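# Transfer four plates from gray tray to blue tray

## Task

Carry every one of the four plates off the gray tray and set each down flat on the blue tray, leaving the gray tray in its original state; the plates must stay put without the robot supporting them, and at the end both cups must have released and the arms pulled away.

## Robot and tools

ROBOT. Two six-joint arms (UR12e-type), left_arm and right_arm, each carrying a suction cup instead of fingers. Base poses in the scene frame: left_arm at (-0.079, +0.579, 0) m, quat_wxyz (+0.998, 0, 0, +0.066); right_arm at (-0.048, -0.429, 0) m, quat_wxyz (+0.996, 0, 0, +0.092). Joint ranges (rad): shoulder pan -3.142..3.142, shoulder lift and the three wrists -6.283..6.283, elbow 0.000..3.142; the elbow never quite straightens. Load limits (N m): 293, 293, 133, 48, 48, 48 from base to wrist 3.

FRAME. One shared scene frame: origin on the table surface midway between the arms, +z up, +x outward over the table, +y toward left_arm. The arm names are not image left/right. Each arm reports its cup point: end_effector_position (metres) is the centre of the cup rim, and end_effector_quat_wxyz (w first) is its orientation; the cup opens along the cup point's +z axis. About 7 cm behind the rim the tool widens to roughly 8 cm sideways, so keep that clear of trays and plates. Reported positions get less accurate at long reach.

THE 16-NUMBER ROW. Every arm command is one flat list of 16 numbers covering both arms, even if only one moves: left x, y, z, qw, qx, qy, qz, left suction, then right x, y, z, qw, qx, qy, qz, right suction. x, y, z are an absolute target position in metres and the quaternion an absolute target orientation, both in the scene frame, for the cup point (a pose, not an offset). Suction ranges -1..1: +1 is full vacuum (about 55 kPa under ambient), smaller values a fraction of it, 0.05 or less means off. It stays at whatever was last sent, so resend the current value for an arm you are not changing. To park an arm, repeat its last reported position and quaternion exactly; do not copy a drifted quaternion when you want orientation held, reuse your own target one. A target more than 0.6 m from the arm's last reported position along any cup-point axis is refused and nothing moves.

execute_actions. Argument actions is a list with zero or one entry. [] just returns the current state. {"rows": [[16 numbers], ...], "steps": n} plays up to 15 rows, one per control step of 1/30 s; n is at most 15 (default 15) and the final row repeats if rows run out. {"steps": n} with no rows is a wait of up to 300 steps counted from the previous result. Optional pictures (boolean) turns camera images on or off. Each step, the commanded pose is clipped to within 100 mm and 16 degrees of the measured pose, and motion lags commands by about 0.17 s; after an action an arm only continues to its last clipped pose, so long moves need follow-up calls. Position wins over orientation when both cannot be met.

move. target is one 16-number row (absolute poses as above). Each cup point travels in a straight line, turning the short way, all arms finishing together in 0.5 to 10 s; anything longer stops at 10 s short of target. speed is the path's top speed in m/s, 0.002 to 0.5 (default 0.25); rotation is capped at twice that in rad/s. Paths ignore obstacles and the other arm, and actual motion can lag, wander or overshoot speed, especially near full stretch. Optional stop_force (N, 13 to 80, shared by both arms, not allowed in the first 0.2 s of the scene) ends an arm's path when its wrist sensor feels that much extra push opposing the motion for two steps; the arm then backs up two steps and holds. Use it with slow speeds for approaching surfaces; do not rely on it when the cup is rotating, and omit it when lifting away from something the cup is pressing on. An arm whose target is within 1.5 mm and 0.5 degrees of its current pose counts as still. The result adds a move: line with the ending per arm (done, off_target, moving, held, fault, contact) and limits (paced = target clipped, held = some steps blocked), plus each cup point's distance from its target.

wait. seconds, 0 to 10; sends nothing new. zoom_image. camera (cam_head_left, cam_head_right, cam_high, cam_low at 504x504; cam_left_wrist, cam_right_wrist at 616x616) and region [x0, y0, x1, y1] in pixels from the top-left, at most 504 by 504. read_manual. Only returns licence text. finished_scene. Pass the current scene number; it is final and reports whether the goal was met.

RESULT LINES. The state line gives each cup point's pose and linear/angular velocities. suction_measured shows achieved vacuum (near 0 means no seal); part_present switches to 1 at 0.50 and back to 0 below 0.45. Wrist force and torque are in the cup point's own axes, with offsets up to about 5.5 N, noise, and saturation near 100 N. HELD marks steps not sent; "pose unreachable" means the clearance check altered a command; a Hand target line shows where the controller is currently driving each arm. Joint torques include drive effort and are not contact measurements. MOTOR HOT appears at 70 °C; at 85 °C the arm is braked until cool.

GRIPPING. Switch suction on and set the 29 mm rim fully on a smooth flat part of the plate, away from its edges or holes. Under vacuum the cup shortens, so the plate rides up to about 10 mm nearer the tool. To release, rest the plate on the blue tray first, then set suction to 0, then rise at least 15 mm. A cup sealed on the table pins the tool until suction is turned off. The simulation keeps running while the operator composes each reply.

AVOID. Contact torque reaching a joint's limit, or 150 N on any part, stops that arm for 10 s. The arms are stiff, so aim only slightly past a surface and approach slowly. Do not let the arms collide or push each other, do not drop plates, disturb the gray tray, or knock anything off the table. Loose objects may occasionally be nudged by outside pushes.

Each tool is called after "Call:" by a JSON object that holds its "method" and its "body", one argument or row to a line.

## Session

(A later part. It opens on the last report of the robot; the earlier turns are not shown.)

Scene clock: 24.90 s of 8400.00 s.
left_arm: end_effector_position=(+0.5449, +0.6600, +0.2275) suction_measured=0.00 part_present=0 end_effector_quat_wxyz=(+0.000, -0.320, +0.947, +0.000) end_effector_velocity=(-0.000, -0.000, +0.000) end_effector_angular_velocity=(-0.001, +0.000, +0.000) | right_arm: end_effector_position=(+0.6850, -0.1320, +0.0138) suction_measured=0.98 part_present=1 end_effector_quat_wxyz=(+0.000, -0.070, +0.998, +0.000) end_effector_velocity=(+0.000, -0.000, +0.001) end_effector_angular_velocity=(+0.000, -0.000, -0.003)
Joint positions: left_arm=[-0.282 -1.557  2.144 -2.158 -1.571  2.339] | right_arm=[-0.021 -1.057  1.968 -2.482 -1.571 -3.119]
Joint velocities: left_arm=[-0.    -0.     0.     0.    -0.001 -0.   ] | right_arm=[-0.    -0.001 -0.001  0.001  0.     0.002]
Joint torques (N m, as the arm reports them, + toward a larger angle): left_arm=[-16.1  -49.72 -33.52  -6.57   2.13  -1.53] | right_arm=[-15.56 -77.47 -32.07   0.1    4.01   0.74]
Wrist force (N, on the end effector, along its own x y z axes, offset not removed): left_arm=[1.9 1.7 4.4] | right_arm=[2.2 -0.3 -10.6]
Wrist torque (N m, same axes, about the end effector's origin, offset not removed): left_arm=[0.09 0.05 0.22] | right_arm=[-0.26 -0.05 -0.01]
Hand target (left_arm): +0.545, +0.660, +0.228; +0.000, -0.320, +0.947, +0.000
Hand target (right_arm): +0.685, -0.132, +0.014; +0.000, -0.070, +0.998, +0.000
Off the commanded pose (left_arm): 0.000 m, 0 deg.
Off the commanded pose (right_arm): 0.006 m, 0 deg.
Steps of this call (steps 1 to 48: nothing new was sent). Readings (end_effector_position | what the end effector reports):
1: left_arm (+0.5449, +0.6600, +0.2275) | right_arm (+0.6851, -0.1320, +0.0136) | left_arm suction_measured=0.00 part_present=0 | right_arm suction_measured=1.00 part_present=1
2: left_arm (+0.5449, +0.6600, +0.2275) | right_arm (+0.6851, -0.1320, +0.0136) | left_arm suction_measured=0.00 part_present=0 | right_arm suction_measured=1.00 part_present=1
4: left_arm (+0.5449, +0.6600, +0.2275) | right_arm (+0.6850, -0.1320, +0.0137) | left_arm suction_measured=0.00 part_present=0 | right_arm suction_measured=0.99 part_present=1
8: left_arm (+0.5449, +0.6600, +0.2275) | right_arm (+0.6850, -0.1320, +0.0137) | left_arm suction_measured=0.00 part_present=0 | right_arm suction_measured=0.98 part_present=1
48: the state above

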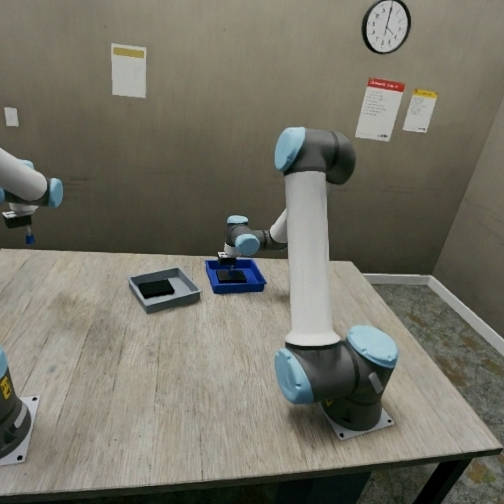

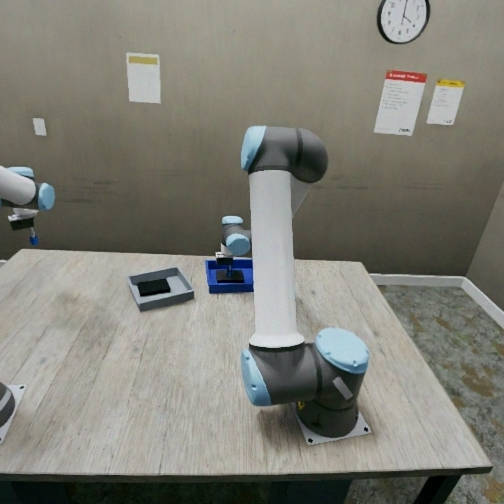

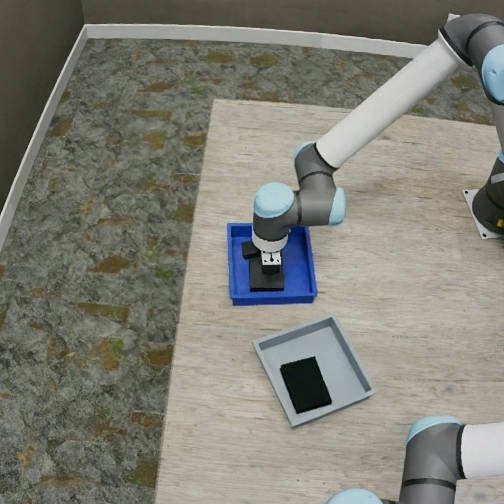

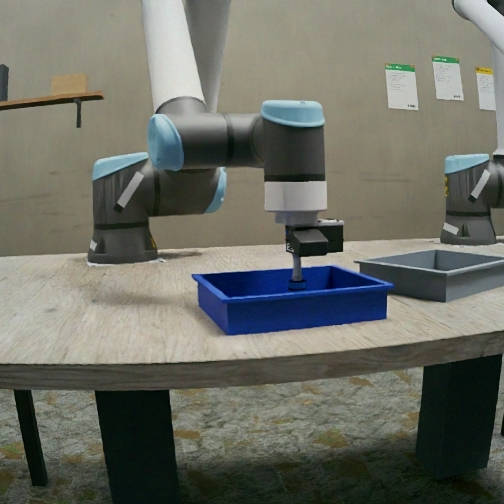

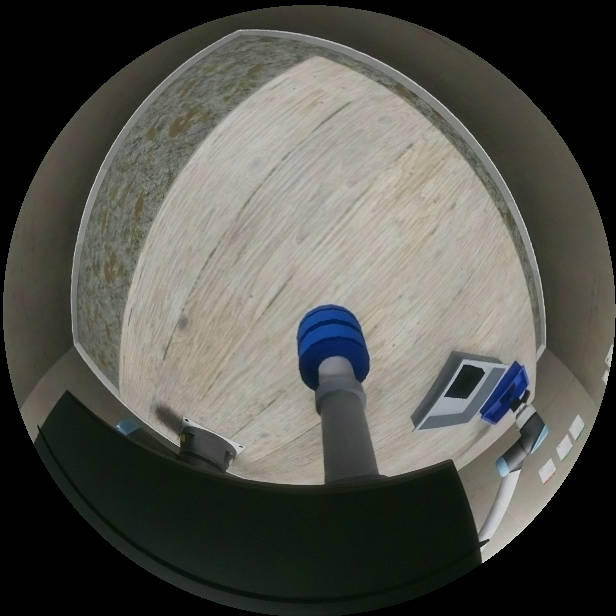

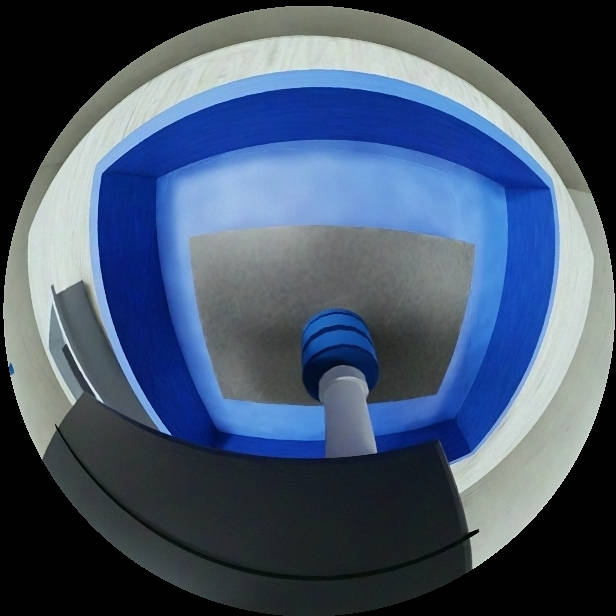

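Call:
{"method": "move", "body": {
  "target": [0.5449,0.66,0.2275,0,-0.32,0.947,0,0,0.685,-0.132,0.068,0,-0.07,0.9975,0,0],
  "speed": 0.2
}}

Call:
{"method": "move", "body": {
  "target": [0.5449,0.66,0.2275,0,-0.32,0.947,0,0,0.571,0.206,0.066,0,-0.208,0.978,0,0],
  "speed": 0.45
}}

Scene clock: 26.43 s of 8400.00 s.
left_arm: end_effector_position=(+0.5449, +0.6600, +0.2275) suction_measured=0.00 part_present=0 end_effector_quat_wxyz=(+0.000, -0.320, +0.947, +0.000) end_effector_velocity=(-0.001, +0.000, -0.001) end_effector_angular_velocity=(+0.000, +0.002, +0.000) | right_arm: end_effector_position=(+0.6850, -0.1320, +0.0677) suction_measured=0.00 part_present=0 end_effector_quat_wxyz=(+0.000, -0.070, +0.998, +0.000) end_effector_velocity=(+0.001, +0.000, +0.003) end_effector_angular_velocity=(-0.001, -0.002, -0.000)
Joint positions: left_arm=[-0.282 -1.557  2.144 -2.158 -1.571  2.339] | right_arm=[-0.021 -1.13   1.95  -2.391 -1.571 -3.119]
Joint velocities: left_arm=[-0.     0.001  0.001  0.    -0.    -0.   ] | right_arm=[ 0.    -0.004 -0.002  0.004 -0.002  0.   ]
Joint torques (N m, as the arm reports them, + toward a larger angle): left_arm=[-13.29 -50.46 -33.36  -6.71   2.95  -1.3 ] | right_arm=[  8.14 -83.92 -39.87  -0.19   3.8    0.59]
Wrist force (N, on the end effector, along its own x y z axes, offset not removed): left_arm=[3.6 -1.7 4.9] | right_arm=[-0.4 0.2 0.7]
Wrist torque (N m, same axes, about the end effector's origin, offset not removed): left_arm=[-0.33 -0.19 0.15] | right_arm=[-0.16 -0.12 0.00]
Hand target (left_arm): +0.545, +0.660, +0.228; +0.000, -0.320, +0.947, +0.000
Hand target (right_arm): +0.685, -0.132, +0.068; +0.000, -0.070, +0.998, +0.000
Off the commanded pose (left_arm): 0.000 m, 0 deg.
Off the commanded pose (right_arm): 0.000 m, 0 deg.
move: done

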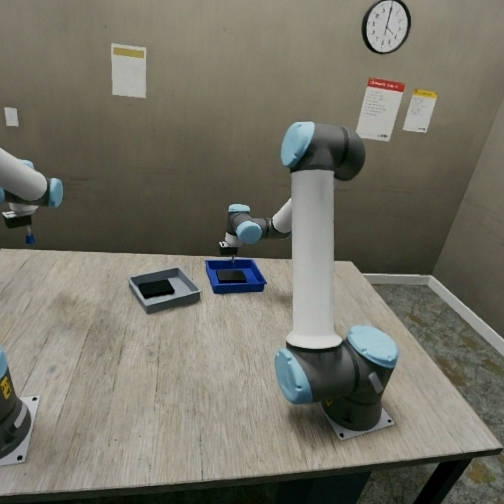

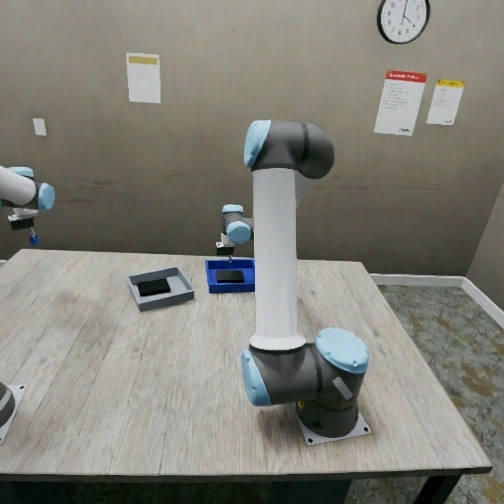

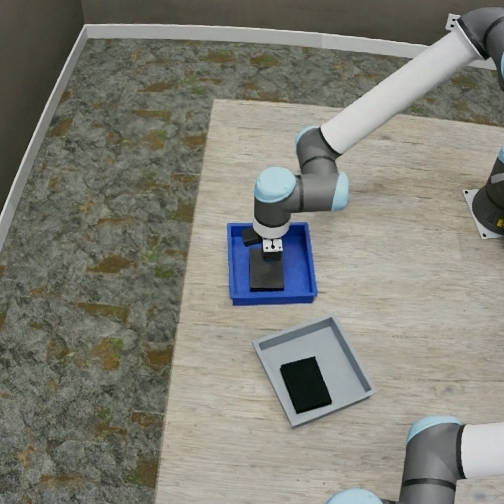

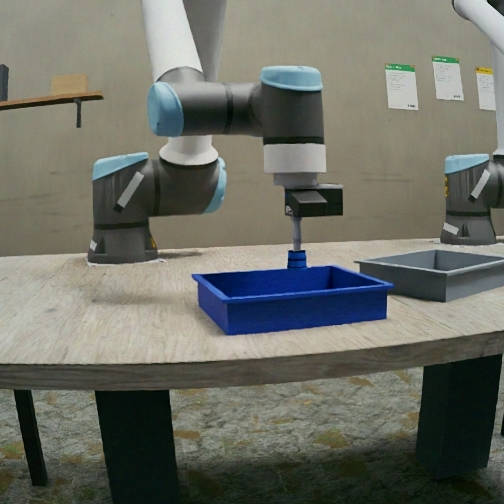

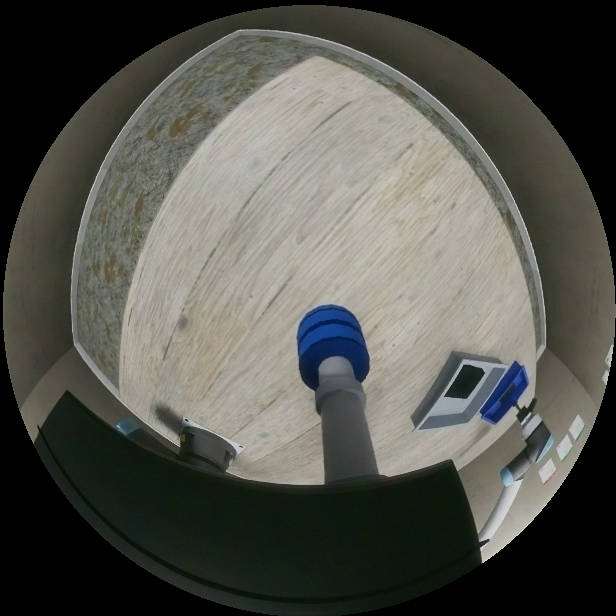

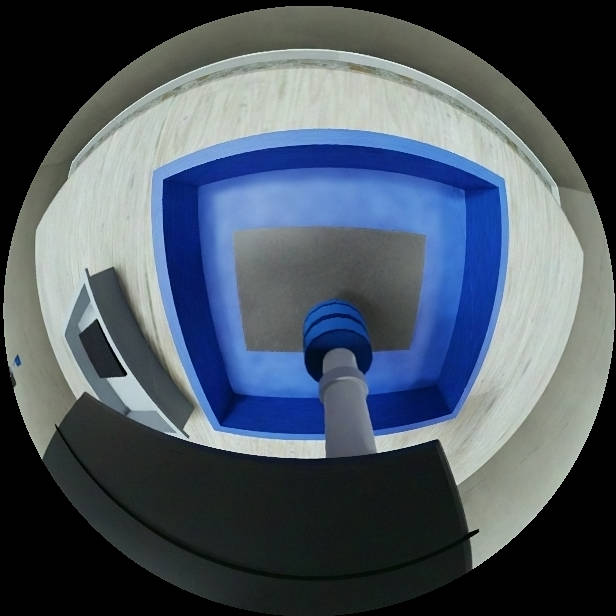

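Scene clock: 28.07 s of 8400.00 s.
left_arm: end_effector_position=(+0.5449, +0.6600, +0.2275) suction_measured=0.00 part_present=0 end_effector_quat_wxyz=(+0.000, -0.320, +0.947, +0.000) end_effector_velocity=(-0.000, +0.000, -0.000) end_effector_angular_velocity=(+0.002, +0.000, -0.001) | right_arm: end_effector_position=(+0.5709, +0.2058, +0.0661) suction_measured=0.00 part_present=0 end_effector_quat_wxyz=(+0.000, -0.208, +0.978, +0.000) end_effector_velocity=(-0.000, +0.003, +0.000) end_effector_angular_velocity=(+0.000, -0.000, +0.002)
Joint positions: left_arm=[-0.282 -1.557  2.144 -2.158 -1.571  2.339] | right_arm=[ 0.416 -1.01   1.747 -2.309 -1.571 -2.96 ]
Joint velocities: left_arm=[-0.    -0.     0.     0.     0.002  0.   ] | right_arm=[ 0.003  0.002 -0.004  0.001 -0.     0.001]
Joint torques (N m, as the arm reports them, + toward a larger angle): left_arm=[-10.87 -50.09 -33.43  -6.82   2.79  -1.35] | right_arm=[ 17.81 -60.6  -42.91  -0.36  -3.96   2.51]
Wrist force (N, on the end effector, along its own x y z axes, offset not removed): left_arm=[4.5 3.6 3.7] | right_arm=[-1.1 -1.6 -0.6]
Wrist torque (N m, same axes, about the end effector's origin, offset not removed): left_arm=[0.29 -0.33 0.13] | right_arm=[-0.44 -0.05 -0.02]
Hand target (left_arm): +0.545, +0.660, +0.228; +0.000, -0.320, +0.947, +0.000
Hand target (right_arm): +0.571, +0.206, +0.066; +0.000, -0.208, +0.978, +0.000
Off the commanded pose (left_arm): 0.000 m, 0 deg.
Off the commanded pose (right_arm): 0.000 m, 0 deg.
move: done

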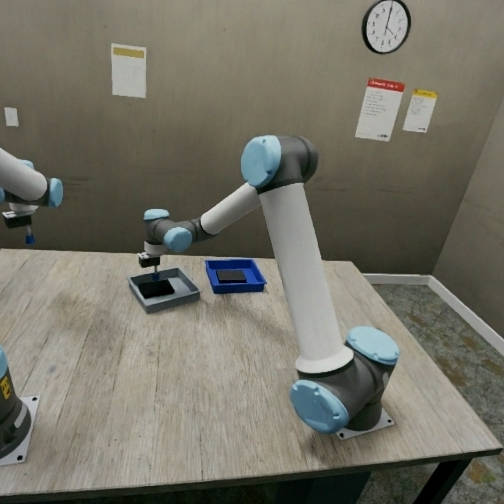

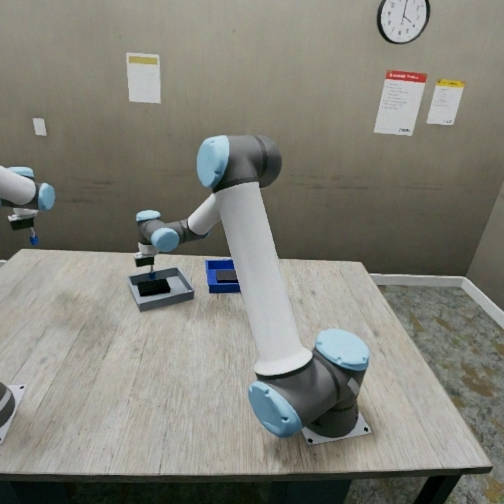

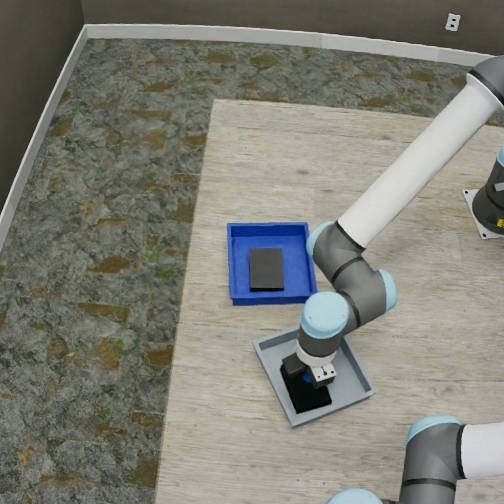

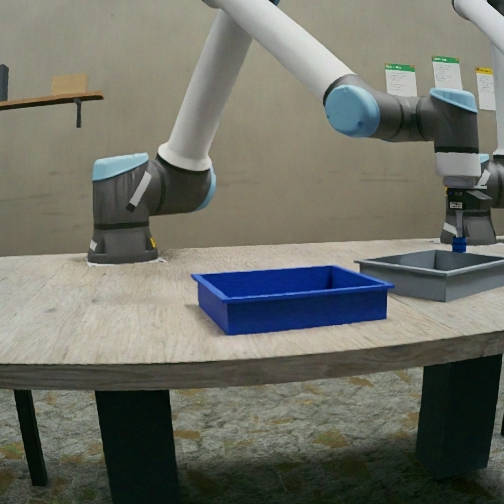

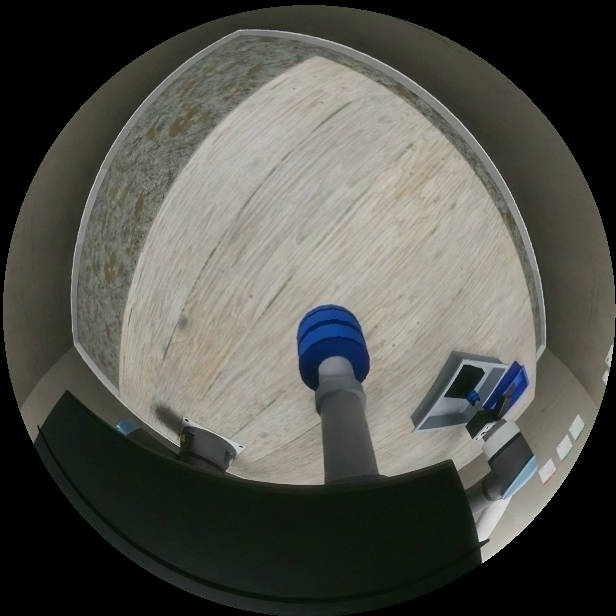

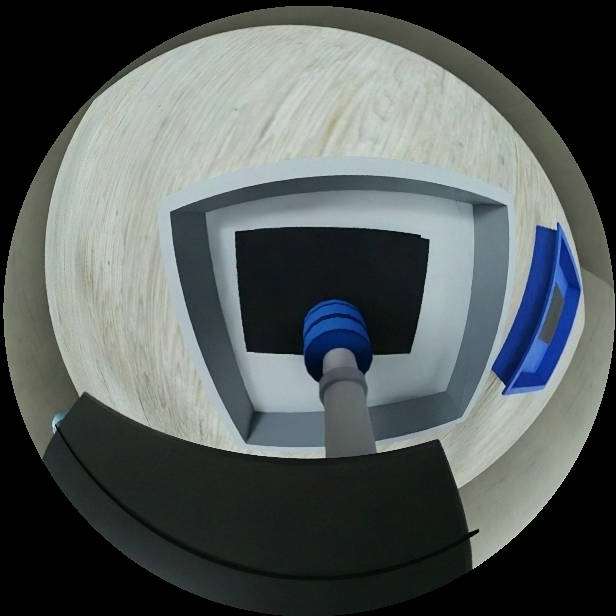

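Call:
{"method": "move", "body": {
  "target": [0.5449,0.66,0.2275,0,-0.32,0.947,0,0,0.571,0.206,0.017,0,-0.208,0.978,0,1],
  "speed": 0.1
}}

Call:
{"method": "move", "body": {
  "target": [0.5449,0.66,0.2275,0,-0.32,0.947,0,0,0.571,0.206,0.07,0,-0.208,0.978,0,1],
  "speed": 0.15
}}

Scene clock: 29.67 s of 8400.00 s.
left_arm: end_effector_position=(+0.5449, +0.6600, +0.2275) suction_measured=0.00 part_present=0 end_effector_quat_wxyz=(+0.000, -0.320, +0.947, +0.000) end_effector_velocity=(+0.000, +0.000, +0.000) end_effector_angular_velocity=(+0.000, -0.001, -0.000) | right_arm: end_effector_position=(+0.5710, +0.2060, +0.0173) suction_measured=0.55 part_present=1 end_effector_quat_wxyz=(-0.000, -0.208, +0.978, -0.000) end_effector_velocity=(+0.001, -0.000, -0.002) end_effector_angular_velocity=(-0.000, -0.001, -0.000)
Joint positions: left_arm=[-0.282 -1.557  2.144 -2.158 -1.571  2.339] | right_arm=[ 0.416 -0.953  1.762 -2.38  -1.571 -2.96 ]
Joint velocities: left_arm=[-0.    -0.    -0.001 -0.     0.    -0.   ] | right_arm=[-0.     0.003  0.    -0.004 -0.001 -0.   ]
Joint torques (N m, as the arm reports them, + toward a larger angle): left_arm=[-11.27 -50.2  -32.82  -6.92   2.85  -1.61] | right_arm=[-20.22 -66.29 -24.92  -6.55  -4.01  -1.75]
Wrist force (N, on the end effector, along its own x y z axes, offset not removed): left_arm=[2.0 -0.5 4.0] | right_arm=[3.3 0.7 0.2]
Wrist torque (N m, same axes, about the end effector's origin, offset not removed): left_arm=[-0.13 0.05 0.07] | right_arm=[-0.10 -0.57 0.08]
Hand target (left_arm): +0.545, +0.660, +0.228; +0.000, -0.320, +0.947, +0.000
Hand target (right_arm): +0.571, +0.206, +0.017; -0.000, -0.208, +0.978, -0.000
Off the commanded pose (left_arm): 0.000 m, 0 deg.
Off the commanded pose (right_arm): 0.000 m, 0 deg.
move: done

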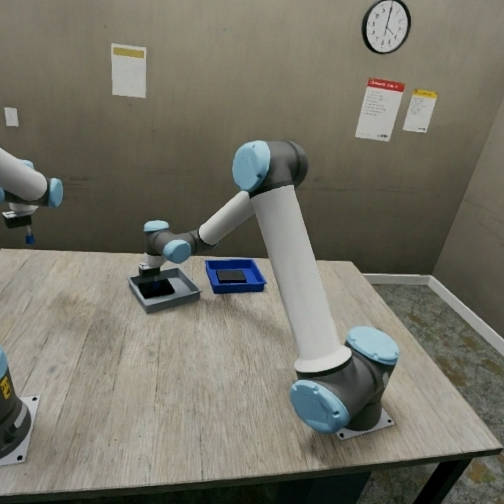

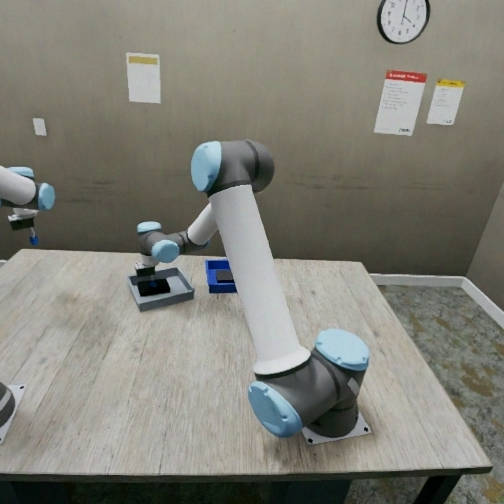

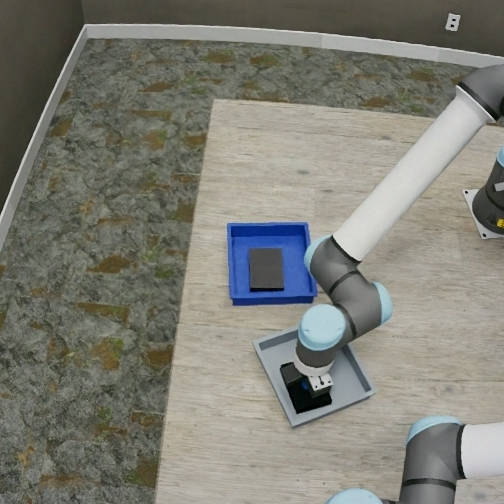

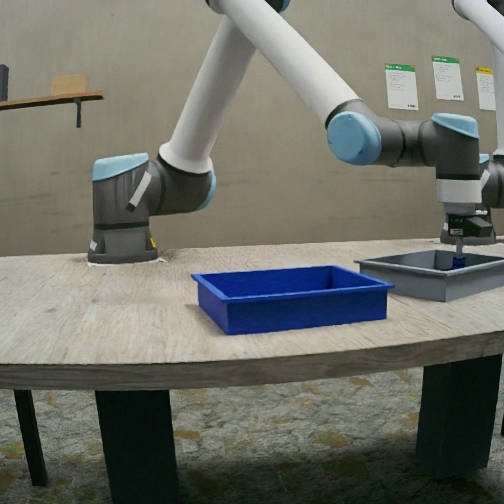

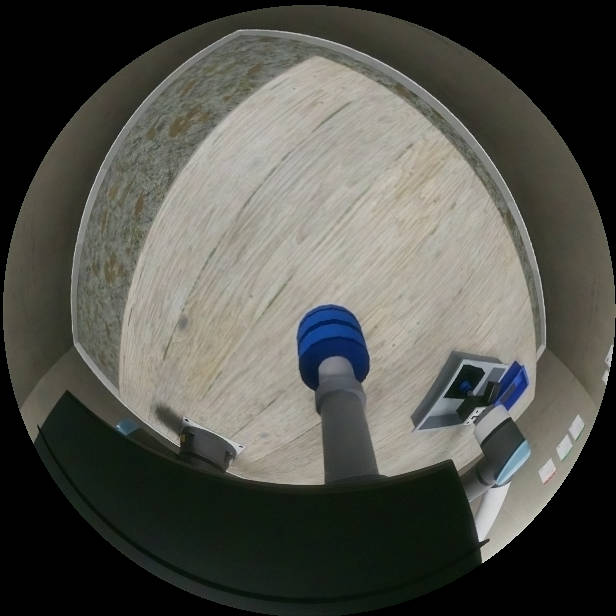

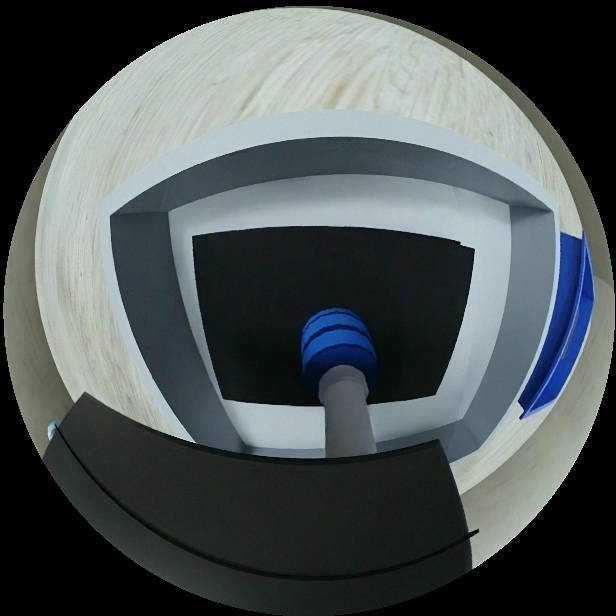

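Scene clock: 30.67 s of 8400.00 s.
left_arm: end_effector_position=(+0.5449, +0.6600, +0.2275) suction_measured=0.00 part_present=0 end_effector_quat_wxyz=(+0.000, -0.320, +0.947, +0.000) end_effector_velocity=(-0.000, -0.000, -0.000) end_effector_angular_velocity=(-0.000, +0.000, -0.001) | right_arm: end_effector_position=(+0.5709, +0.2060, +0.0697) suction_measured=0.96 part_present=1 end_effector_quat_wxyz=(+0.000, -0.208, +0.978, +0.000) end_effector_velocity=(-0.001, -0.001, +0.003) end_effector_angular_velocity=(-0.002, +0.000, +0.000)
Joint positions: left_arm=[-0.282 -1.557  2.144 -2.158 -1.571  2.339] | right_arm=[ 0.416 -1.014  1.745 -2.303 -1.571 -2.96 ]
Joint velocities: left_arm=[-0.    -0.     0.001 -0.001 -0.     0.   ] | right_arm=[ 0.    -0.004  0.     0.005 -0.002 -0.   ]
Joint torques (N m, as the arm reports them, + toward a larger angle): left_arm=[-11.33 -51.76 -32.82  -6.42   2.39  -1.29] | right_arm=[-19.09 -97.45 -43.41  -0.02  -3.57   0.74]
Wrist force (N, on the end effector, along its own x y z axes, offset not removed): left_arm=[2.4 -2.1 4.8] | right_arm=[1.1 -0.8 1.6]
Wrist torque (N m, same axes, about the end effector's origin, offset not removed): left_arm=[-0.50 0.08 0.13] | right_arm=[-0.37 -0.32 0.04]
Hand target (left_arm): +0.545, +0.660, +0.228; +0.000, -0.320, +0.947, +0.000
Hand target (right_arm): +0.571, +0.206, +0.070; +0.000, -0.208, +0.978, +0.000
Off the commanded pose (left_arm): 0.000 m, 0 deg.
Off the commanded pose (right_arm): 0.000 m, 0 deg.
move: done

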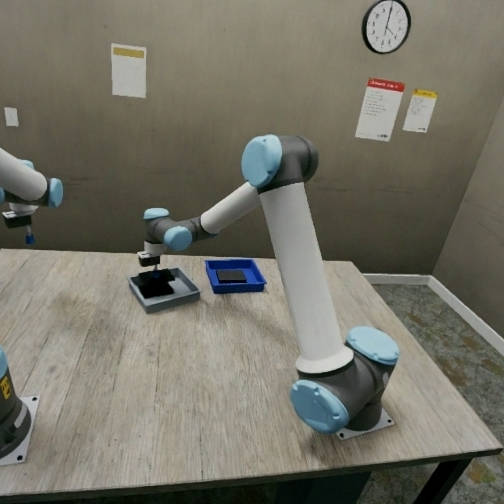

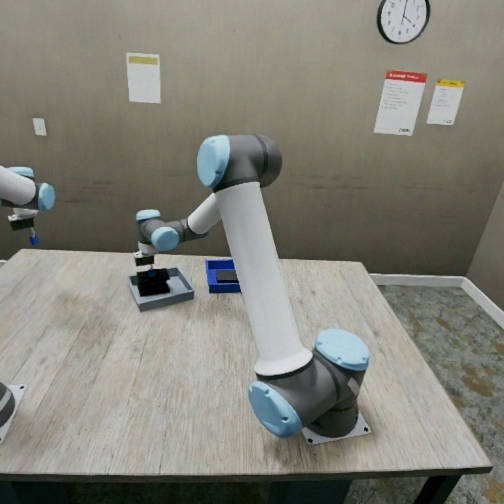

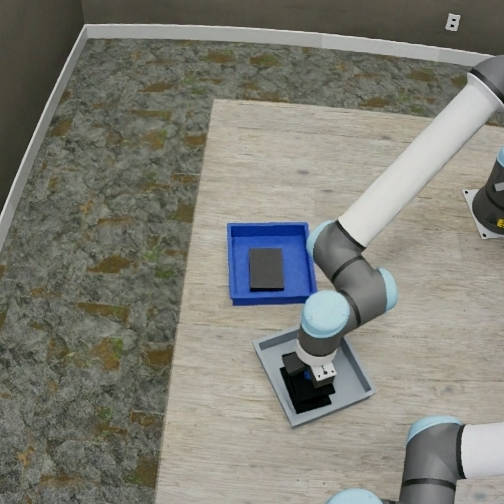

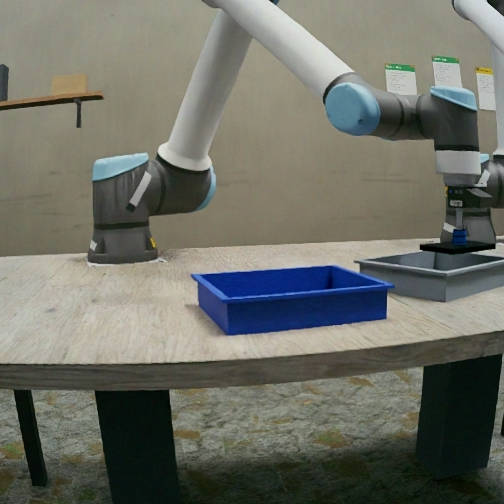

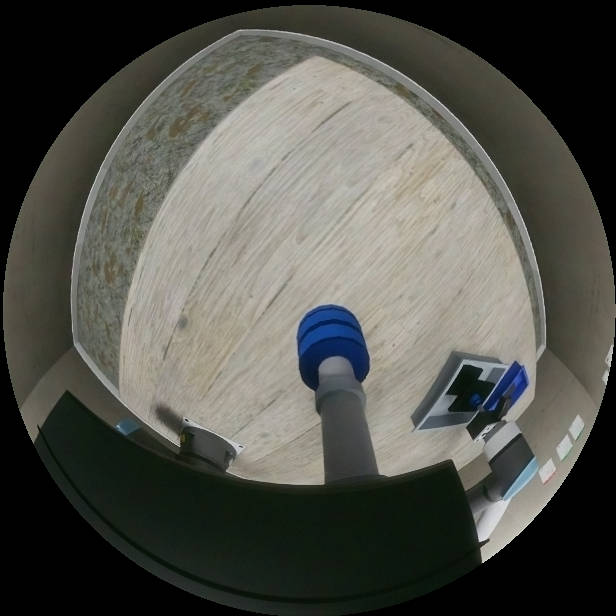

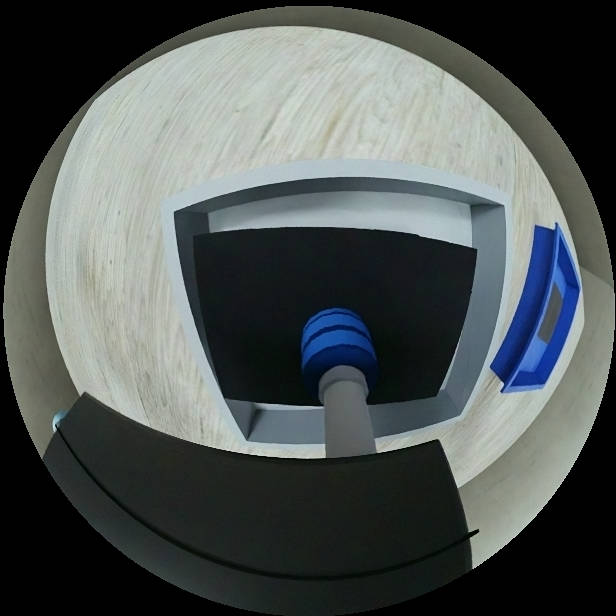

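Call:
{"method": "move", "body": {
  "target": [0.5449,0.66,0.2275,0,-0.32,0.947,0,0,0.685,-0.132,0.07,0,-0.07,0.9975,0,1],
  "speed": 0.45
}}

Call:
{"method": "move", "body": {
  "target": [0.5449,0.66,0.2275,0,-0.32,0.947,0,0,0.685,-0.132,0.0238,0,-0.07,0.9975,0,1],
  "speed": 0.1,
  "stop_force": 20
}}

Scene clock: 32.83 s of 8400.00 s.
left_arm: end_effector_position=(+0.5449, +0.6600, +0.2275) suction_measured=0.00 part_present=0 end_effector_quat_wxyz=(+0.000, -0.320, +0.947, +0.000) end_effector_velocity=(+0.000, +0.000, +0.001) end_effector_angular_velocity=(+0.000, -0.001, +0.001) | right_arm: end_effector_position=(+0.6850, -0.1318, +0.0699) suction_measured=0.96 part_present=1 end_effector_quat_wxyz=(-0.000, -0.070, +0.998, -0.000) end_effector_velocity=(+0.001, -0.003, -0.000) end_effector_angular_velocity=(-0.000, +0.000, +0.001)
Joint positions: left_arm=[-0.282 -1.557  2.144 -2.158 -1.571  2.339] | right_arm=[-0.021 -1.133  1.949 -2.387 -1.571 -3.119]
Joint velocities: left_arm=[ 0.    -0.    -0.001 -0.     0.    -0.001] | right_arm=[-0.003  0.    -0.     0.001 -0.    -0.004]
Joint torques (N m, as the arm reports them, + toward a larger angle): left_arm=[ -8.72 -50.27 -33.11  -6.57   2.36  -1.03] | right_arm=[-18.56 -84.04 -24.76  -3.38   4.    -2.08]
Wrist force (N, on the end effector, along its own x y z axes, offset not removed): left_arm=[4.9 -1.3 2.3] | right_arm=[-0.7 -0.4 0.6]
Wrist torque (N m, same axes, about the end effector's origin, offset not removed): left_arm=[-0.31 -0.35 0.12] | right_arm=[-0.28 -0.05 0.03]
Hand target (left_arm): +0.545, +0.660, +0.228; +0.000, -0.320, +0.947, +0.000
Hand target (right_arm): +0.685, -0.132, +0.070; -0.000, -0.070, +0.998, -0.000
Off the commanded pose (left_arm): 0.000 m, 0 deg.
Off the commanded pose (right_arm): 0.000 m, 0 deg.
move: done

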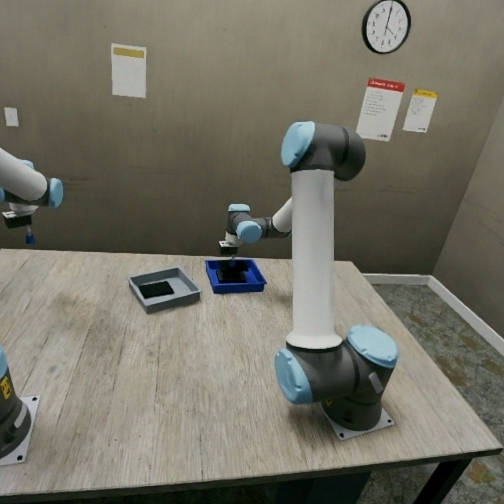

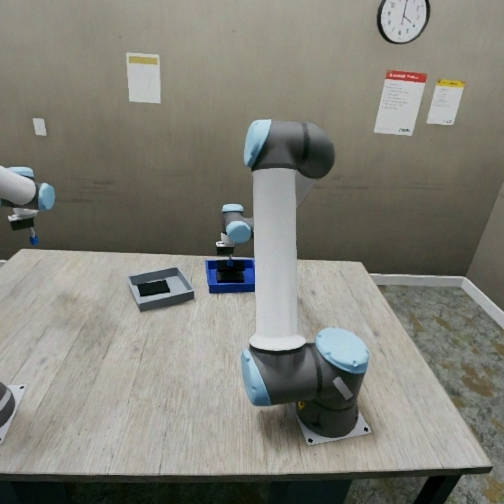

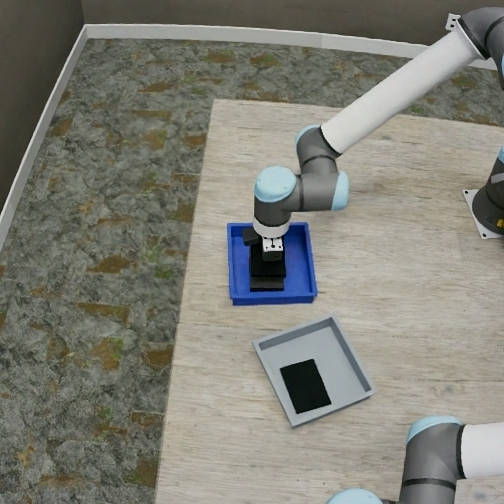

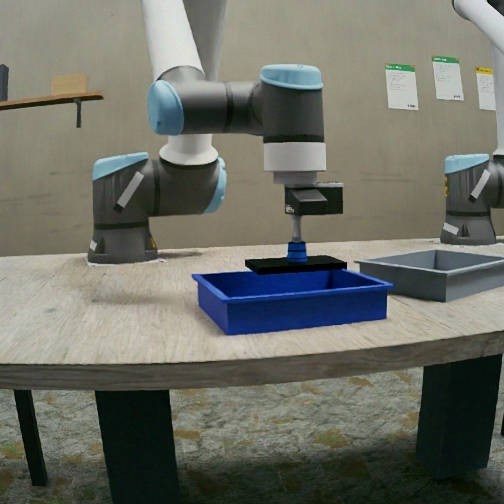

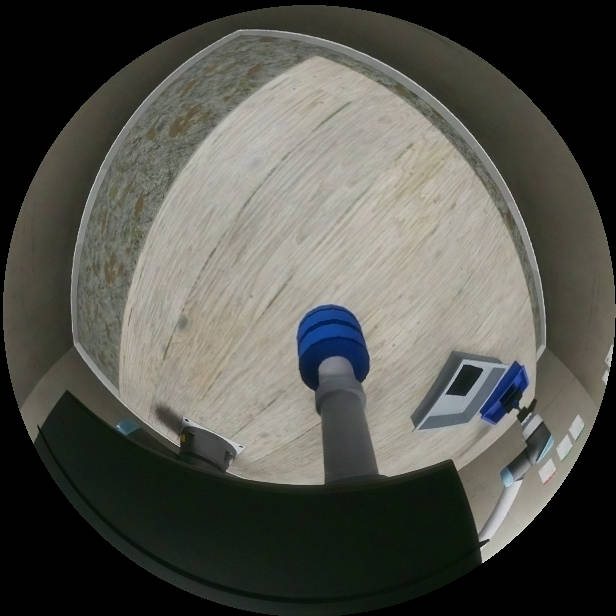

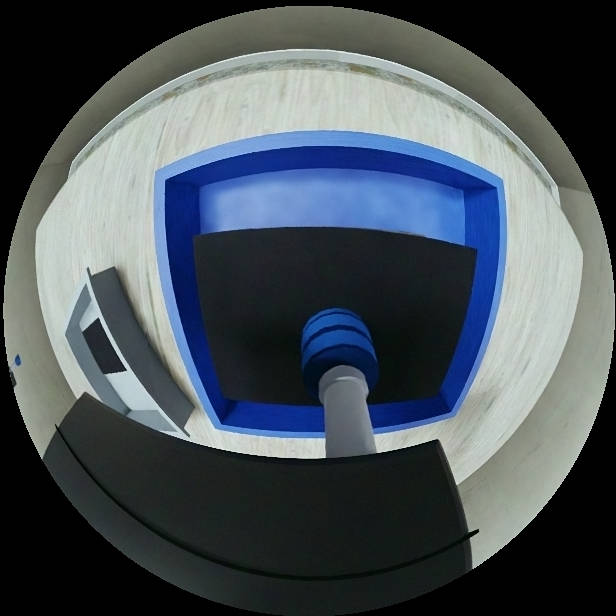

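Scene clock: 33.83 s of 8400.00 s.
left_arm: end_effector_position=(+0.5449, +0.6600, +0.2275) suction_measured=0.00 part_present=0 end_effector_quat_wxyz=(+0.000, -0.320, +0.947, +0.000) end_effector_velocity=(-0.000, +0.000, -0.001) end_effector_angular_velocity=(+0.001, +0.001, +0.001) | right_arm: end_effector_position=(+0.6850, -0.1320, +0.0241) suction_measured=0.98 part_present=1 end_effector_quat_wxyz=(-0.000, -0.070, +0.998, -0.000) end_effector_velocity=(+0.001, +0.001, -0.003) end_effector_angular_velocity=(+0.000, -0.001, +0.000)
Joint positions: left_arm=[-0.282 -1.557  2.144 -2.158 -1.571  2.339] | right_arm=[-0.021 -1.072  1.966 -2.465 -1.571 -3.119]
Joint velocities: left_arm=[-0.     0.     0.     0.     0.    -0.001] | right_arm=[ 0.001  0.004 -0.    -0.005 -0.     0.   ]
Joint torques (N m, as the arm reports them, + toward a larger angle): left_arm=[-11.05 -48.02 -32.83  -6.86   2.23  -1.44] | right_arm=[-17.9  -55.5  -21.68  -6.37   4.2   -1.02]
Wrist force (N, on the end effector, along its own x y z axes, offset not removed): left_arm=[3.4 0.1 4.7] | right_arm=[1.3 0.9 4.1]
Wrist torque (N m, same axes, about the end effector's origin, offset not removed): left_arm=[-0.08 -0.29 0.02] | right_arm=[-0.18 -0.28 -0.06]
Hand target (left_arm): +0.545, +0.660, +0.228; +0.000, -0.320, +0.947, +0.000
Hand target (right_arm): +0.685, -0.132, +0.024; -0.000, -0.070, +0.998, -0.000
Off the commanded pose (left_arm): 0.000 m, 0 deg.
Off the commanded pose (right_arm): 0.000 m, 0 deg.
move: done

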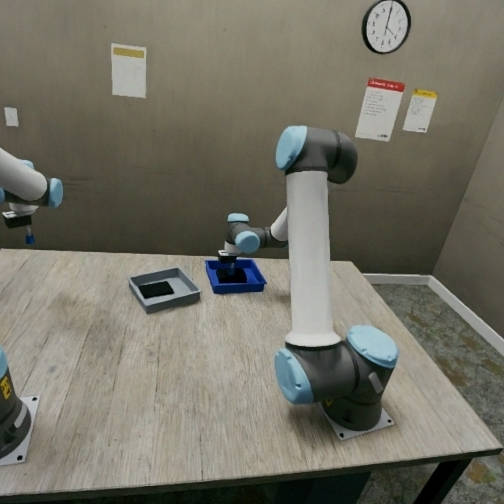

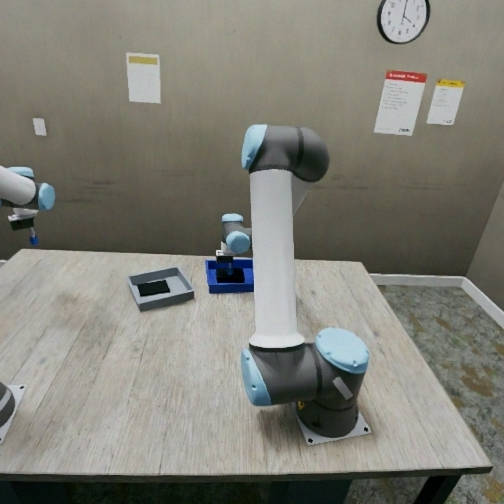

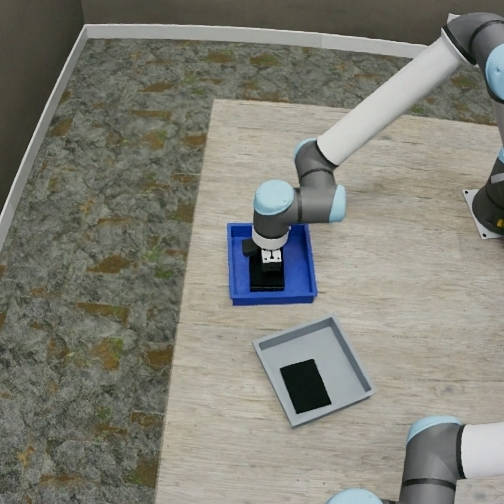

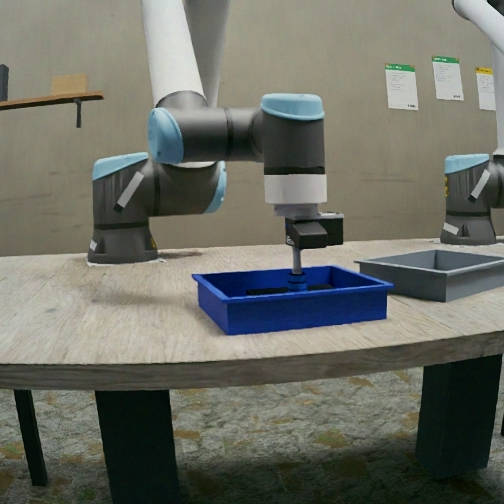

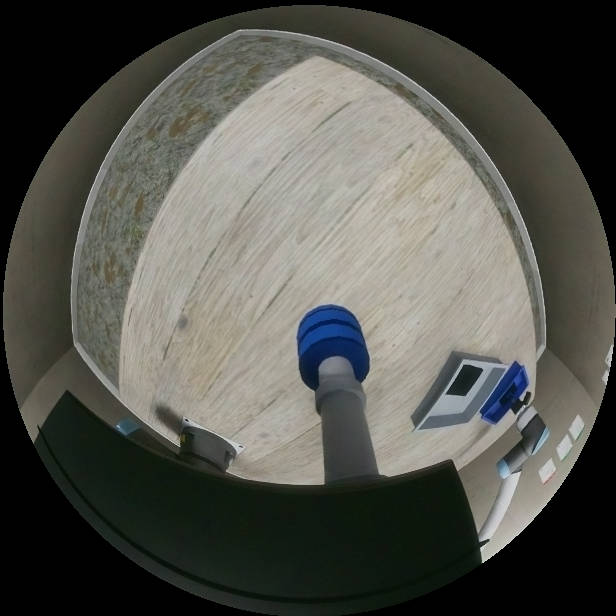

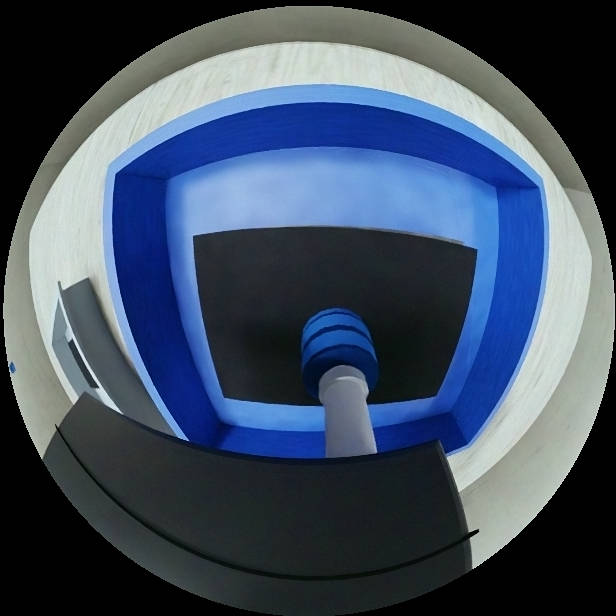

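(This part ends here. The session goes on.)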